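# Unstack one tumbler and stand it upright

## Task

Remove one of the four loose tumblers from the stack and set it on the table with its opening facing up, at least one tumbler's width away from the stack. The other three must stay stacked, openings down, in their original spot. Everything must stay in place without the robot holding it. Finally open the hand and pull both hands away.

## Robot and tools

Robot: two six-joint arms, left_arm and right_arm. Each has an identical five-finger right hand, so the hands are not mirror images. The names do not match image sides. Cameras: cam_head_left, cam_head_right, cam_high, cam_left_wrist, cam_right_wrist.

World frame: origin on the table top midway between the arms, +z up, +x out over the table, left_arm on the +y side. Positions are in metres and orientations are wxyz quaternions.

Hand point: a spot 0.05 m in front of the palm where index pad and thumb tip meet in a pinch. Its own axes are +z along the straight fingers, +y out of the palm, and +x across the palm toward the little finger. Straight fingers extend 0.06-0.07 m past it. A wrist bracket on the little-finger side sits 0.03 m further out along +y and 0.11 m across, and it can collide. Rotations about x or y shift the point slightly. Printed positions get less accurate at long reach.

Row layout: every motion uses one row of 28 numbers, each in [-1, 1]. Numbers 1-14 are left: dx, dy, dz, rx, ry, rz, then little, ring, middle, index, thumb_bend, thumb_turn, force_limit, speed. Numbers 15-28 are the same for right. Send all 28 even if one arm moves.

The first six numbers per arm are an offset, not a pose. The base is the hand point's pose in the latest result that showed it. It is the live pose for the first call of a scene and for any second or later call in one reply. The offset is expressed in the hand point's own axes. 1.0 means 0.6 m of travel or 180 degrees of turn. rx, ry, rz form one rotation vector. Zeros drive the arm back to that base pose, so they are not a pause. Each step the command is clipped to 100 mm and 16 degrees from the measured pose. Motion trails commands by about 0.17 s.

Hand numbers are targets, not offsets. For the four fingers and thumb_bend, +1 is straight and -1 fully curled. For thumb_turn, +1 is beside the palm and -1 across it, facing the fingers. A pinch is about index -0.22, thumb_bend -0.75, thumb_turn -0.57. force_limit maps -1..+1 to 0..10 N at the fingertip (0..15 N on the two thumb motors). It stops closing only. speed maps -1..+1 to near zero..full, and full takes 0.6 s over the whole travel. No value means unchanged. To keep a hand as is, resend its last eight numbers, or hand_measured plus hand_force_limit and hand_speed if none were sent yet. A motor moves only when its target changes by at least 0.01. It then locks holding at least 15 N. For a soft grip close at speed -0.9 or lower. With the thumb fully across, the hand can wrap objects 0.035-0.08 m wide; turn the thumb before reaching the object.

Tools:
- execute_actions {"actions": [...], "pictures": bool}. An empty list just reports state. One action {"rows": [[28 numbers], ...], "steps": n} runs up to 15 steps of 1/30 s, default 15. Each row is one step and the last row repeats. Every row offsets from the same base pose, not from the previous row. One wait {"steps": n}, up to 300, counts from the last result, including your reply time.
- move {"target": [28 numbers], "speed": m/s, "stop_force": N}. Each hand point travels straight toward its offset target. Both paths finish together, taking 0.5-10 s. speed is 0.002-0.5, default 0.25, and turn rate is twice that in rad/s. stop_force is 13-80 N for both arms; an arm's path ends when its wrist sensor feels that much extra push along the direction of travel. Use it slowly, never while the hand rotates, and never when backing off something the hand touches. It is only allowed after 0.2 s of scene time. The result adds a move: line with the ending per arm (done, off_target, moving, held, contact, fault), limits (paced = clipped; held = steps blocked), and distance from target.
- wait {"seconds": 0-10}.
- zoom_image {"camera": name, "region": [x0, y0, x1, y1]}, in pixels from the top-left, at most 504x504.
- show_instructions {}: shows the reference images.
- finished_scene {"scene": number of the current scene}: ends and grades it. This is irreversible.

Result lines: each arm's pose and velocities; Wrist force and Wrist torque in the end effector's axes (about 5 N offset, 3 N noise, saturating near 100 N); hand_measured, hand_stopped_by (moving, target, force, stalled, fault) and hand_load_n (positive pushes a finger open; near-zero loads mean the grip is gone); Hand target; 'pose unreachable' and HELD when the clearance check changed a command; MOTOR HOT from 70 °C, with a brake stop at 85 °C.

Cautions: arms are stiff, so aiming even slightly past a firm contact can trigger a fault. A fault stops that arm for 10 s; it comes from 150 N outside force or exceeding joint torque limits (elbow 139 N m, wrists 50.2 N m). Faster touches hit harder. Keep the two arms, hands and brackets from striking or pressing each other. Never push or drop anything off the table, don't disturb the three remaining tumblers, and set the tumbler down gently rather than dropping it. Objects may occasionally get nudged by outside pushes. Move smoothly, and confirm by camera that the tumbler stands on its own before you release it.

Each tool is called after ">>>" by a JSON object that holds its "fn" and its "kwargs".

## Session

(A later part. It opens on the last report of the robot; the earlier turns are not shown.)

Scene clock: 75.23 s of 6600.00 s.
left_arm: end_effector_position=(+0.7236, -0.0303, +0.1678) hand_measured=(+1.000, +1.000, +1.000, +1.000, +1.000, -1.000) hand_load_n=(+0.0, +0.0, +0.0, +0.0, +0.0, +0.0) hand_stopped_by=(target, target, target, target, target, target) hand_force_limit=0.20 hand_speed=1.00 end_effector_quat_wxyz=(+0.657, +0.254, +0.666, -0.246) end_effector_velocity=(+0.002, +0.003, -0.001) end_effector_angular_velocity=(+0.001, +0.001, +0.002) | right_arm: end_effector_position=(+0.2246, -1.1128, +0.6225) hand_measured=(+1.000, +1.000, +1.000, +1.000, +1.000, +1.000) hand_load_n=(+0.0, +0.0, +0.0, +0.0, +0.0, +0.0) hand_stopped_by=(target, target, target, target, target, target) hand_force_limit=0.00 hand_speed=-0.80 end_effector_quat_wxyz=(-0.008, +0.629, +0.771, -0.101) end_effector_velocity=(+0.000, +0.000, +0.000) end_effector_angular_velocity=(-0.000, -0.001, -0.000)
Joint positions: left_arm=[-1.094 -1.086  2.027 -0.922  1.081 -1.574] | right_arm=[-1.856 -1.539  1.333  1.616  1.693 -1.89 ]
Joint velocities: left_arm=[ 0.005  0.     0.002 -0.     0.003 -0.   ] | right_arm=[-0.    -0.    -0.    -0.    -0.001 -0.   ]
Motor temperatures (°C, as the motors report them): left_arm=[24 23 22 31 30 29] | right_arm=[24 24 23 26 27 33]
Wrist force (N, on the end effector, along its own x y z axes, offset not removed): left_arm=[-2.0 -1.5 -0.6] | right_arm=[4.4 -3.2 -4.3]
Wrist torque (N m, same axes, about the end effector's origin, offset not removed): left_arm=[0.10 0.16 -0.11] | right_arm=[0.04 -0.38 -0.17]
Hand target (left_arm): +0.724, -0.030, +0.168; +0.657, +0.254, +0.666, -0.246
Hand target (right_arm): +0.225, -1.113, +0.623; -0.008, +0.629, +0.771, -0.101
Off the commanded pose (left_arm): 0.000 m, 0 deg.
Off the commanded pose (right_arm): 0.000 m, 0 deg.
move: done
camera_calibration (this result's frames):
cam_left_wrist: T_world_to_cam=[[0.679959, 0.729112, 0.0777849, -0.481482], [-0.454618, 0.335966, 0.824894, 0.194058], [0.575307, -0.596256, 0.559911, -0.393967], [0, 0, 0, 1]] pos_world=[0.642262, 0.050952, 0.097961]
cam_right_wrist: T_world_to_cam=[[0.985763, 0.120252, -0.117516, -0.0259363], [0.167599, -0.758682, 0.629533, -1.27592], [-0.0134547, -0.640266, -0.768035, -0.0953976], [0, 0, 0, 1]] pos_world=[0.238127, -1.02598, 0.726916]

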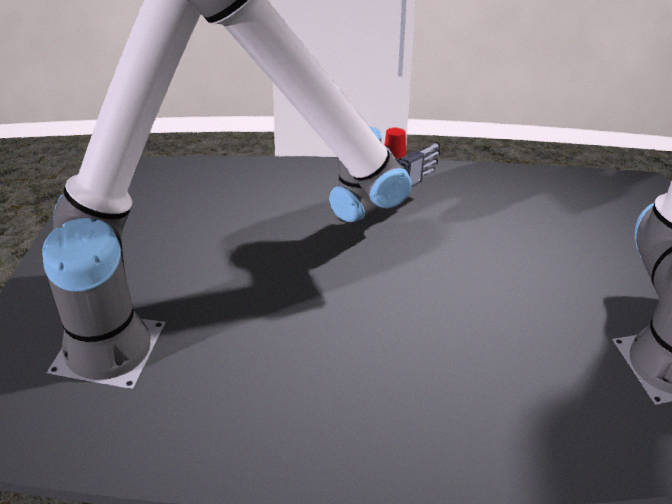

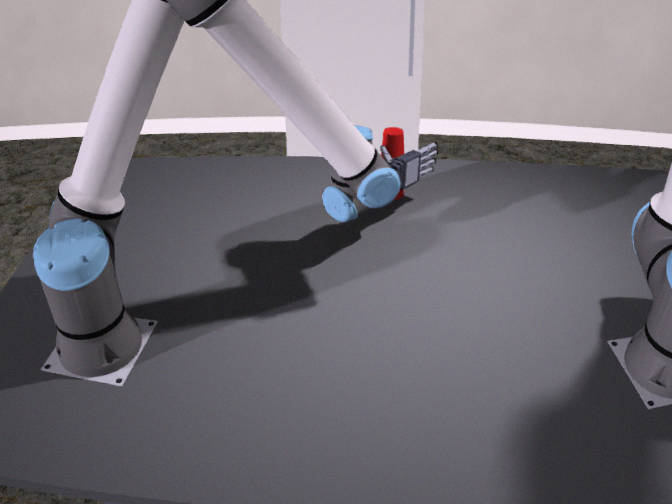

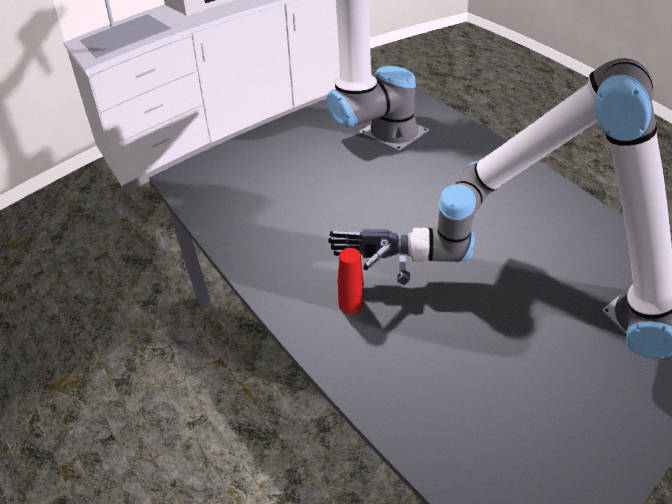

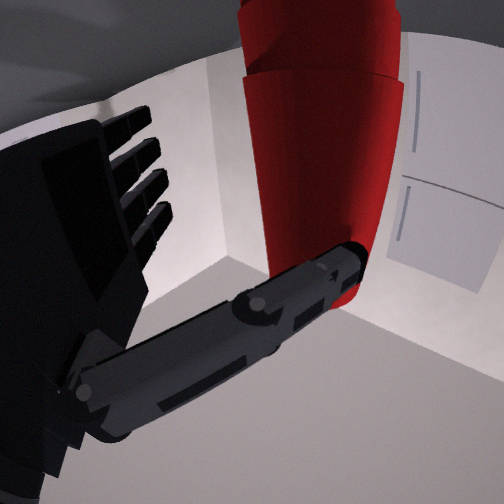

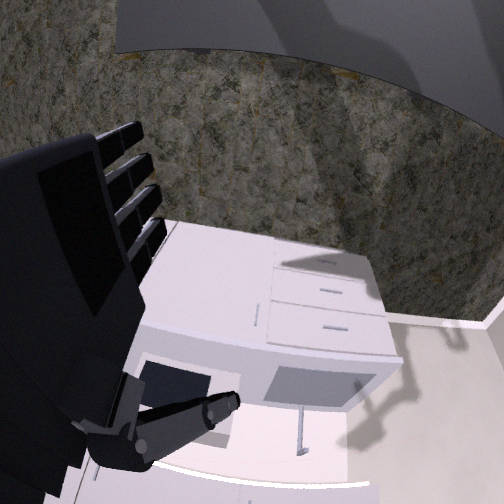

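Good; the thumb is clear on the wrist side. Continue in.

>>> {"fn": "move", "kwargs": {"target": [0,0.045,0,0,0,0,1,1,1,1,1,-1,0.2,1,0,0,0,0,0,0,1,1,1,1,1,1,0,-0.8], "speed": 0.02}}

Scene clock: 78.57 s of 6600.00 s.
left_arm: end_effector_position=(+0.7413, -0.0102, +0.1680) hand_measured=(+1.000, +1.000, +1.000, +1.000, +1.000, -1.000) hand_load_n=(+0.0, +0.0, +0.0, +0.0, +0.0, +0.0) hand_stopped_by=(target, target, target, target, target, target) hand_force_limit=0.20 hand_speed=1.00 end_effector_quat_wxyz=(+0.657, +0.254, +0.666, -0.246) end_effector_velocity=(+0.001, +0.002, -0.001) end_effector_angular_velocity=(+0.001, +0.000, +0.001) | right_arm: end_effector_position=(+0.2246, -1.1128, +0.6225) hand_measured=(+1.000, +1.000, +1.000, +1.000, +1.000, +1.000) hand_load_n=(+0.0, +0.0, +0.0, +0.0, +0.0, +0.0) hand_stopped_by=(target, target, target, target, target, target) hand_force_limit=0.00 hand_speed=-0.80 end_effector_quat_wxyz=(-0.008, +0.629, +0.771, -0.101) end_effector_velocity=(-0.000, +0.000, -0.000) end_effector_angular_velocity=(+0.001, +0.001, +0.001)
Joint positions: left_arm=[-1.055 -1.092  2.038 -0.927  1.119 -1.573] | right_arm=[-1.856 -1.539  1.333  1.616  1.693 -1.89 ]
Joint velocities: left_arm=[ 0.003  0.     0.001 -0.001  0.002  0.   ] | right_arm=[-0.     0.     0.001 -0.     0.001 -0.002]
Motor temperatures (°C, as the motors report them): left_arm=[24 23 22 31 30 29] | right_arm=[24 24 23 26 27 33]
Wrist force (N, on the end effector, along its own x y z axes, offset not removed): left_arm=[-3.5 -1.7 -2.7] | right_arm=[-1.9 1.1 -5.1]
Wrist torque (N m, same axes, about the end effector's origin, offset not removed): left_arm=[0.07 0.49 -0.16] | right_arm=[0.78 0.80 -0.52]
Hand target (left_arm): +0.741, -0.010, +0.168; +0.657, +0.254, +0.666, -0.246
Hand target (right_arm): +0.225, -1.113, +0.623; -0.008, +0.629, +0.771, -0.101
Off the commanded pose (left_arm): 0.000 m, 0 deg.
Off the commanded pose (right_arm): 0.000 m, 0 deg.
move: done
camera_calibration (this result's frames):
cam_left_wrist: T_world_to_cam=[[0.679948, 0.729122, 0.0777916, -0.508157], [-0.454627, 0.335957, 0.824892, 0.195221], [0.575312, -0.59625, 0.559912, -0.392253], [0, 0, 0, 1]] pos_world=[0.659941, 0.0710418, 0.0981219]
cam_right_wrist: T_world_to_cam=[[0.985763, 0.120252, -0.117516, -0.0259366], [0.167599, -0.758682, 0.629533, -1.27592], [-0.0134548, -0.640266, -0.768035, -0.0953974], [0, 0, 0, 1]] pos_world=[0.238127, -1.02598, 0.726916]

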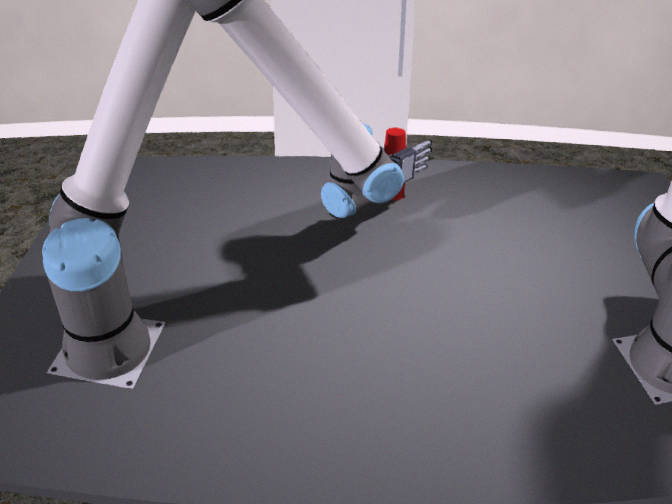

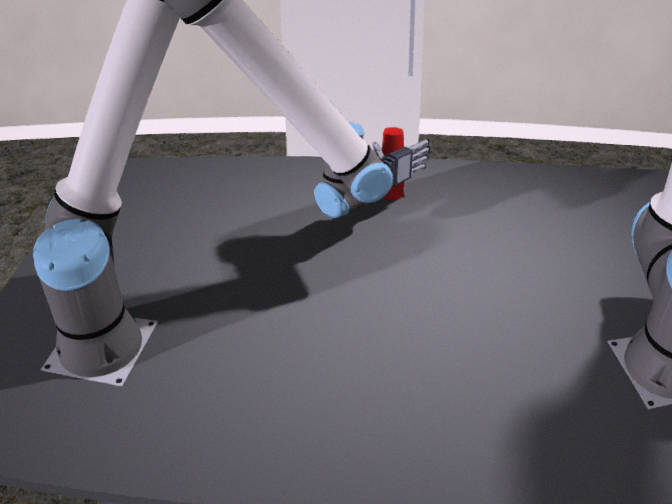

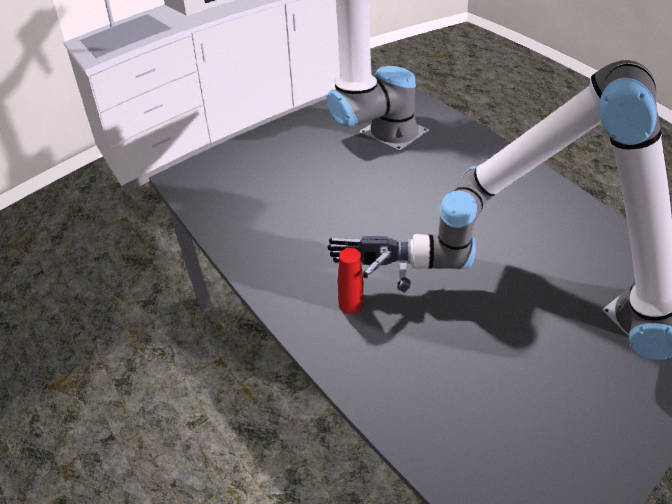

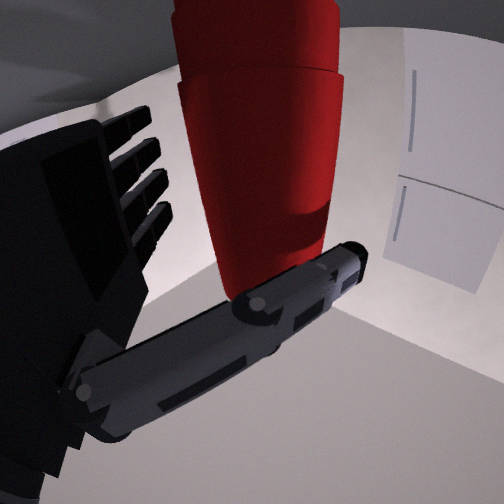

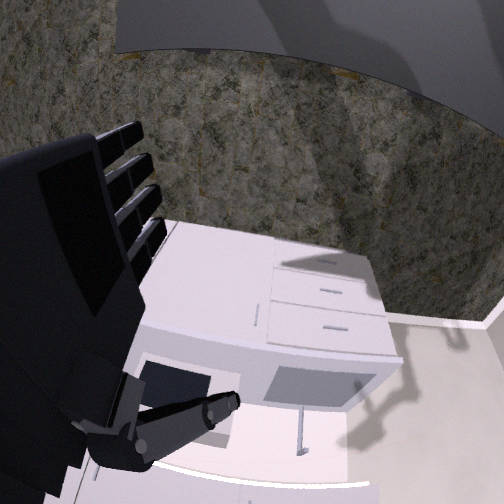

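>>> {"fn": "move", "kwargs": {"target": [0,0.02,0.04,0,0,0,1,1,1,1,1,-1,0.2,1,0,0,0,0,0,0,1,1,1,1,1,1,0,-0.8], "speed": 0.02}}

Scene clock: 82.50 s of 6600.00 s.
left_arm: end_effector_position=(+0.7670, -0.0170, +0.1676) hand_measured=(+1.000, +1.000, +1.000, +1.000, +1.000, -1.000) hand_load_n=(+0.0, +0.0, +0.0, +0.0, +0.0, +0.0) hand_stopped_by=(target, target, target, target, target, target) hand_force_limit=0.20 hand_speed=1.00 end_effector_quat_wxyz=(+0.657, +0.254, +0.666, -0.246) end_effector_velocity=(+0.002, +0.001, -0.002) end_effector_angular_velocity=(+0.002, +0.001, +0.002) | right_arm: end_effector_position=(+0.2246, -1.1128, +0.6225) hand_measured=(+1.000, +1.000, +1.000, +1.000, +1.000, +1.000) hand_load_n=(+0.0, +0.0, +0.0, +0.0, +0.0, +0.0) hand_stopped_by=(target, target, target, target, target, target) hand_force_limit=0.00 hand_speed=-0.80 end_effector_quat_wxyz=(-0.008, +0.629, +0.771, -0.101) end_effector_velocity=(+0.000, -0.000, -0.000) end_effector_angular_velocity=(-0.000, -0.001, -0.001)
Joint positions: left_arm=[-1.022 -1.068  1.994 -0.908  1.153 -1.572] | right_arm=[-1.856 -1.539  1.333  1.616  1.693 -1.89 ]
Joint velocities: left_arm=[ 0.003  0.003 -0.003  0.002  0.001 -0.001] | right_arm=[-0.     0.    -0.    -0.    -0.     0.001]
Motor temperatures (°C, as the motors report them): left_arm=[24 23 22 31 30 29] | right_arm=[24 24 23 26 27 33]
Wrist force (N, on the end effector, along its own x y z axes, offset not removed): left_arm=[-0.1 -2.1 -1.2] | right_arm=[-3.4 -0.2 -5.1]
Wrist torque (N m, same axes, about the end effector's origin, offset not removed): left_arm=[0.01 -0.02 -0.05] | right_arm=[0.57 0.68 -0.42]
Hand target (left_arm): +0.767, -0.017, +0.168; +0.657, +0.254, +0.666, -0.246
Hand target (right_arm): +0.225, -1.113, +0.623; -0.008, +0.629, +0.771, -0.101
Off the commanded pose (left_arm): 0.000 m, 0 deg.
Off the commanded pose (right_arm): 0.000 m, 0 deg.
move: done
camera_calibration (this result's frames):
cam_left_wrist: T_world_to_cam=[[0.679941, 0.729128, 0.0777972, -0.520675], [-0.454641, 0.335957, 0.824885, 0.209479], [0.57531, -0.596243, 0.559922, -0.410884], [0, 0, 0, 1]] pos_world=[0.685652, 0.0642754, 0.0977737]
cam_right_wrist: T_world_to_cam=[[0.985763, 0.120252, -0.117516, -0.0259366], [0.167599, -0.758682, 0.629533, -1.27592], [-0.0134548, -0.640266, -0.768035, -0.0953975], [0, 0, 0, 1]] pos_world=[0.238127, -1.02598, 0.726916]

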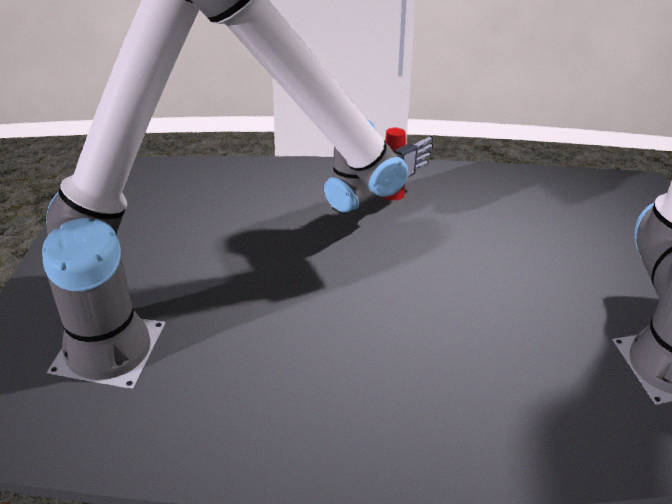

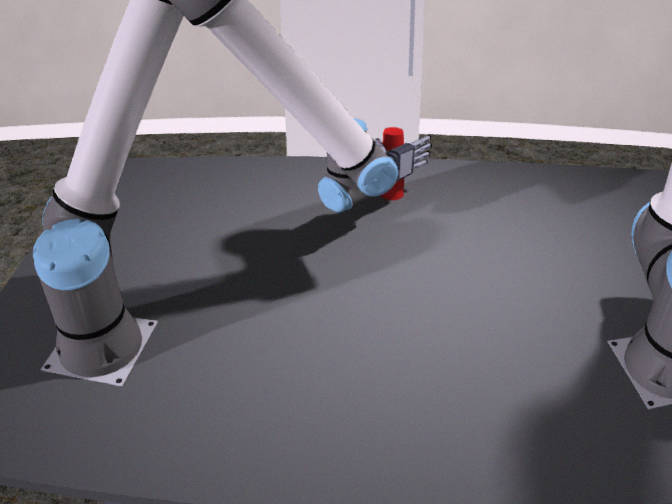

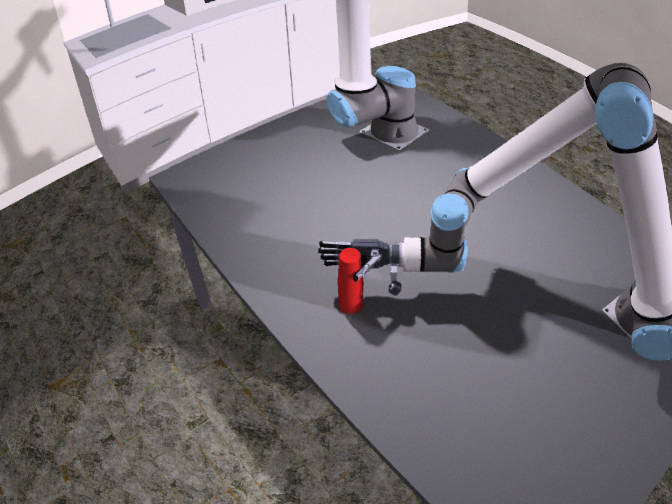

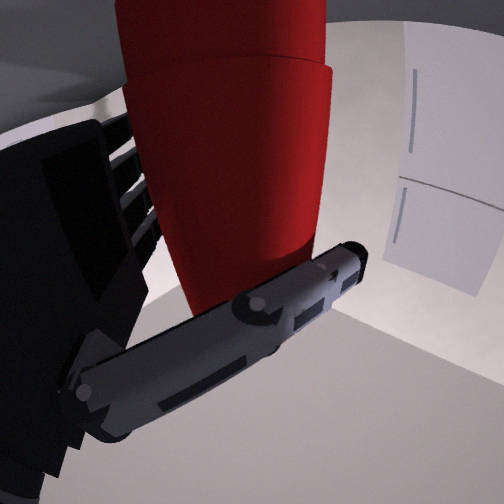

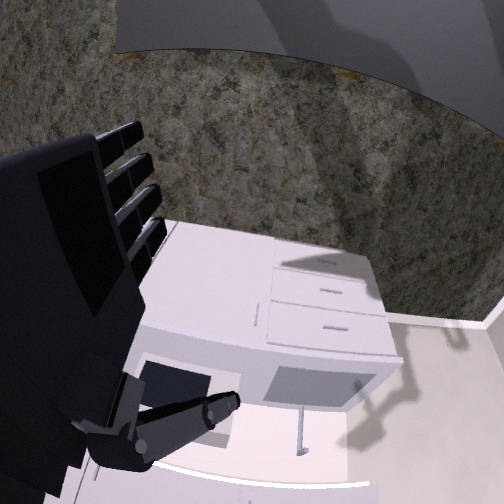

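Good. Close and lift.

>>> {"fn": "move", "kwargs": {"target": [0,0,0,0,0,0,-0.2,-1,-1,-1,-1,-1,0.2,-0.5,0,0,0,0,0,0,1,1,1,1,1,1,0,-0.8]}}

>>> {"fn": "move", "kwargs": {"target": [-0.3,0,0,0,0,0,-0.2,-1,-1,-1,-1,-1,0.2,-0.5,0,0,0,0,0,0,1,1,1,1,1,1,0,-0.8], "speed": 0.08}}

Scene clock: 86.70 s of 6600.00 s.
left_arm: end_effector_position=(+0.7670, -0.0170, +0.1676) hand_measured=(+0.008, +0.032, +0.006, +0.006, +0.414, -1.000) hand_load_n=(+9.5, +1.0, +8.5, +7.5, +20.0, +8.5) hand_stopped_by=(force, force, force, force, force, target) hand_force_limit=0.20 hand_speed=-0.50 end_effector_quat_wxyz=(+0.657, +0.254, +0.666, -0.246) end_effector_velocity=(+0.000, +0.000, -0.001) end_effector_angular_velocity=(+0.001, +0.001, -0.001) | right_arm: end_effector_position=(+0.2246, -1.1128, +0.6225) hand_measured=(+1.000, +1.000, +1.000, +1.000, +1.000, +1.000) hand_load_n=(+0.0, +0.0, +0.0, +0.0, +0.0, +0.0) hand_stopped_by=(target, target, target, target, target, target) hand_force_limit=0.00 hand_speed=-0.80 end_effector_quat_wxyz=(-0.008, +0.629, +0.771, -0.101) end_effector_velocity=(+0.000, -0.000, +0.000) end_effector_angular_velocity=(-0.000, -0.001, +0.001)
Joint positions: left_arm=[-1.022 -1.068  1.994 -0.908  1.153 -1.572] | right_arm=[-1.856 -1.539  1.333  1.616  1.693 -1.89 ]
Joint velocities: left_arm=[ 0.001  0.     0.     0.     0.001 -0.   ] | right_arm=[-0.     0.    -0.    -0.    -0.001 -0.001]
Motor temperatures (°C, as the motors report them): left_arm=[24 23 22 31 30 29] | right_arm=[24 24 23 26 27 33]
Wrist force (N, on the end effector, along its own x y z axes, offset not removed): left_arm=[-2.3 -2.4 -1.0] | right_arm=[-2.3 -3.8 -1.9]
Wrist torque (N m, same axes, about the end effector's origin, offset not removed): left_arm=[-0.05 0.31 -0.27] | right_arm=[-0.28 0.40 -0.53]
Hand target (left_arm): +0.767, -0.017, +0.168; +0.657, +0.254, +0.666, -0.246
Hand target (right_arm): +0.225, -1.113, +0.623; -0.008, +0.629, +0.771, -0.101
Off the commanded pose (left_arm): 0.000 m, 0 deg.
Off the commanded pose (right_arm): 0.000 m, 0 deg.
move: done
camera_calibration (this result's frames):
cam_left_wrist: T_world_to_cam=[[0.679946, 0.729123, 0.0778015, -0.520674], [-0.45464, 0.335957, 0.824885, 0.209481], [0.575304, -0.596249, 0.559921, -0.410877], [0, 0, 0, 1]] pos_world=[0.685648, 0.0642742, 0.0977702]
cam_right_wrist: T_world_to_cam=[[0.985763, 0.120252, -0.117516, -0.0259364], [0.167599, -0.758682, 0.629533, -1.27592], [-0.0134547, -0.640266, -0.768035, -0.0953974], [0, 0, 0, 1]] pos_world=[0.238127, -1.02598, 0.726916]

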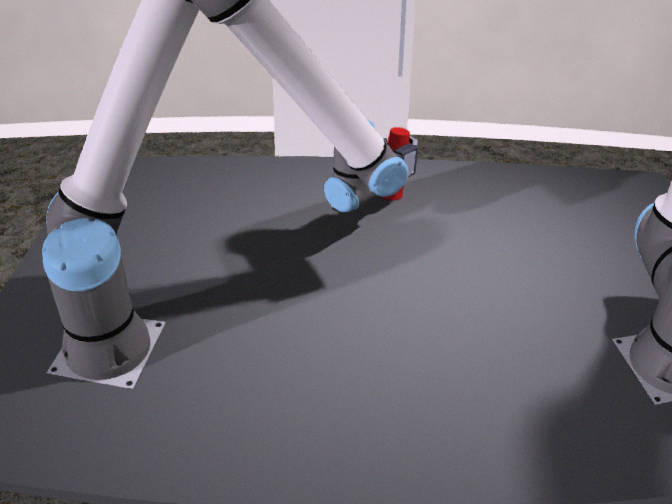

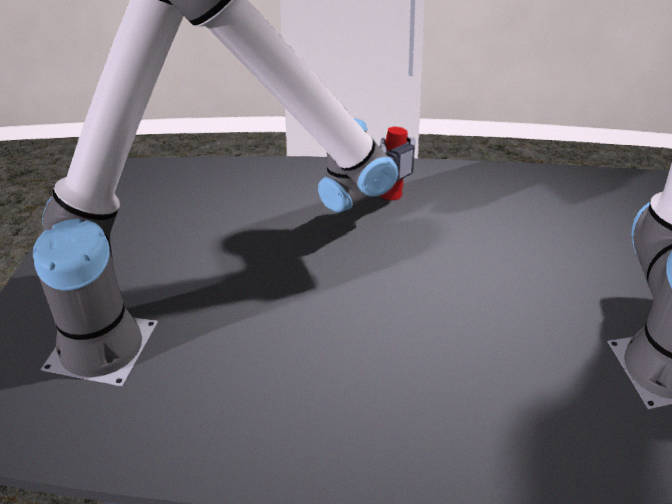

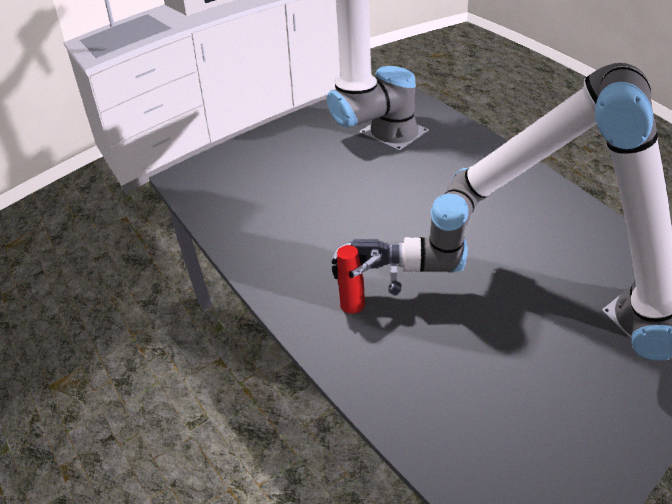

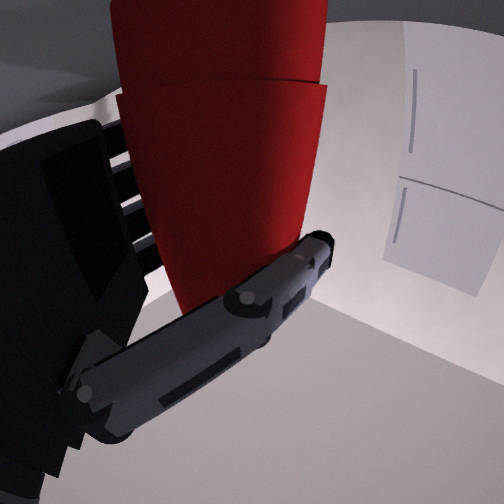

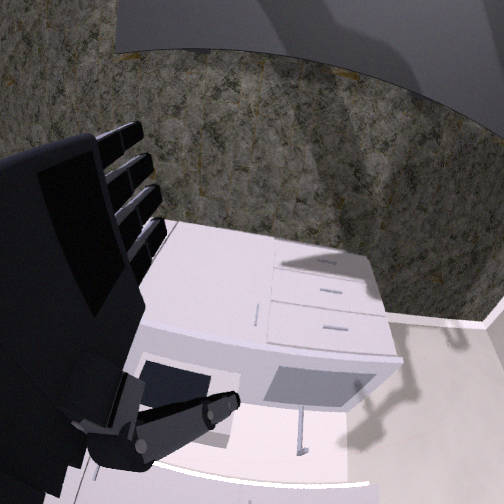

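Scene clock: 89.40 s of 6600.00 s.
left_arm: end_effector_position=(+0.7687, -0.0199, +0.3474) hand_measured=(+0.008, +0.032, +0.006, +0.006, +0.414, -1.000) hand_load_n=(+9.0, +1.0, +8.5, +8.0, +20.0, +9.0) hand_stopped_by=(force, force, force, force, force, target) hand_force_limit=0.20 hand_speed=-0.50 end_effector_quat_wxyz=(+0.657, +0.254, +0.666, -0.246) end_effector_velocity=(+0.001, -0.001, +0.004) end_effector_angular_velocity=(-0.002, -0.000, -0.001) | right_arm: end_effector_position=(+0.2246, -1.1128, +0.6225) hand_measured=(+1.000, +1.000, +1.000, +1.000, +1.000, +1.000) hand_load_n=(+0.0, +0.0, +0.0, +0.0, +0.0, +0.0) hand_stopped_by=(target, target, target, target, target, target) hand_force_limit=0.00 hand_speed=-0.80 end_effector_quat_wxyz=(-0.008, +0.629, +0.771, -0.101) end_effector_velocity=(+0.000, +0.000, +0.000) end_effector_angular_velocity=(-0.000, -0.001, -0.001)
Joint positions: left_arm=[-1.022 -1.283  1.894 -0.592  1.153 -1.572] | right_arm=[-1.856 -1.539  1.333  1.616  1.693 -1.89 ]
Joint velocities: left_arm=[ 0.    -0.002 -0.005  0.005  0.001 -0.   ] | right_arm=[ 0.    -0.     0.     0.    -0.     0.002]
Motor temperatures (°C, as the motors report them): left_arm=[24 23 22 31 30 29] | right_arm=[24 24 23 26 27 33]
Wrist force (N, on the end effector, along its own x y z axes, offset not removed): left_arm=[-1.7 -1.4 -2.9] | right_arm=[-0.6 -3.0 -4.2]
Wrist torque (N m, same axes, about the end effector's origin, offset not removed): left_arm=[0.21 0.28 -0.14] | right_arm=[0.01 0.48 -0.46]
Hand target (left_arm): +0.769, -0.020, +0.348; +0.657, +0.254, +0.666, -0.246
Hand target (right_arm): +0.225, -1.113, +0.623; -0.008, +0.629, +0.771, -0.101
Off the commanded pose (left_arm): 0.000 m, 0 deg.
Off the commanded pose (right_arm): 0.000 m, 0 deg.
move: done
camera_calibration (this result's frames):
cam_left_wrist: T_world_to_cam=[[0.679945, 0.729101, 0.0780221, -0.533755], [-0.454767, 0.335837, 0.824864, 0.0630349], [0.575206, -0.596344, 0.559922, -0.514126], [0, 0, 0, 1]] pos_world=[0.687318, 0.0613955, 0.27752]
cam_right_wrist: T_world_to_cam=[[0.985763, 0.120252, -0.117516, -0.0259362], [0.1676, -0.758682, 0.629533, -1.27592], [-0.0134546, -0.640266, -0.768035, -0.0953976], [0, 0, 0, 1]] pos_world=[0.238127, -1.02598, 0.726916]

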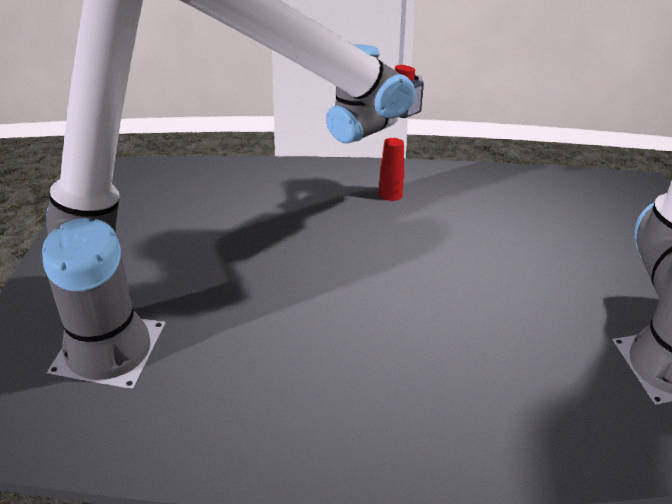

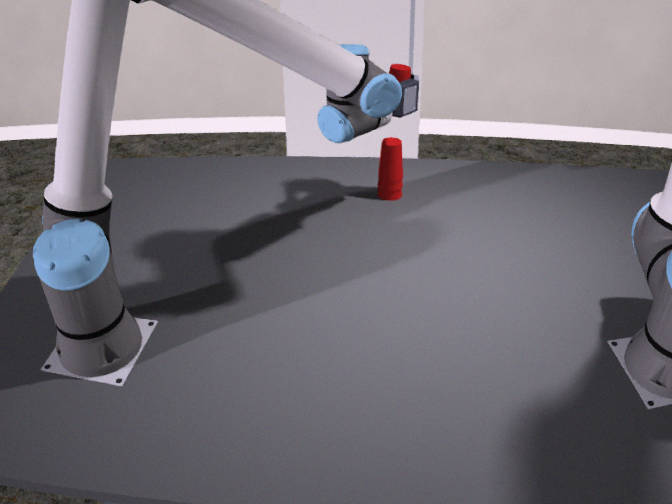

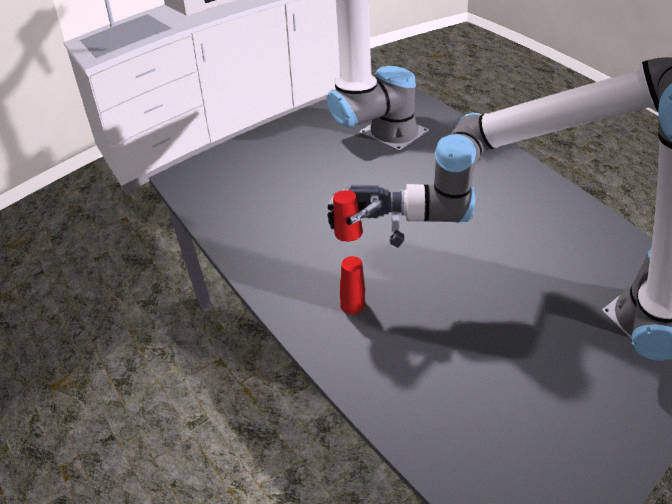

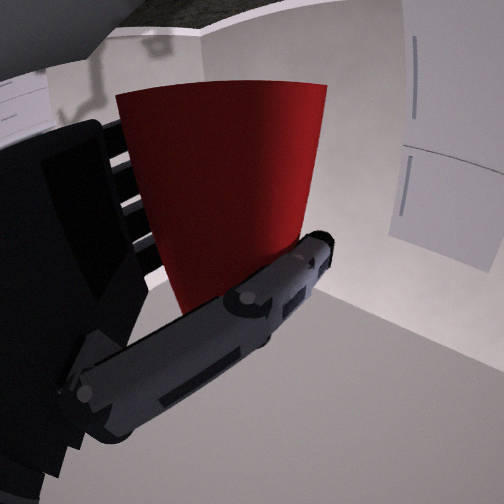

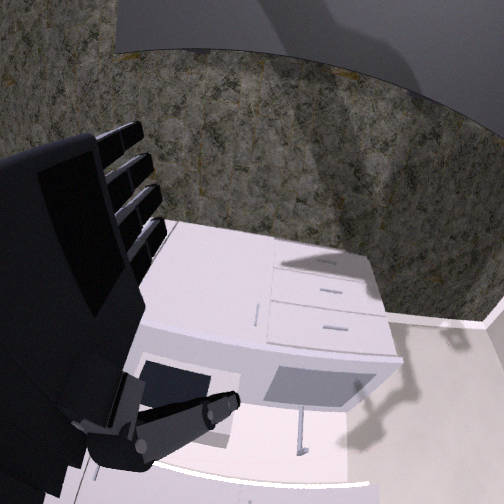

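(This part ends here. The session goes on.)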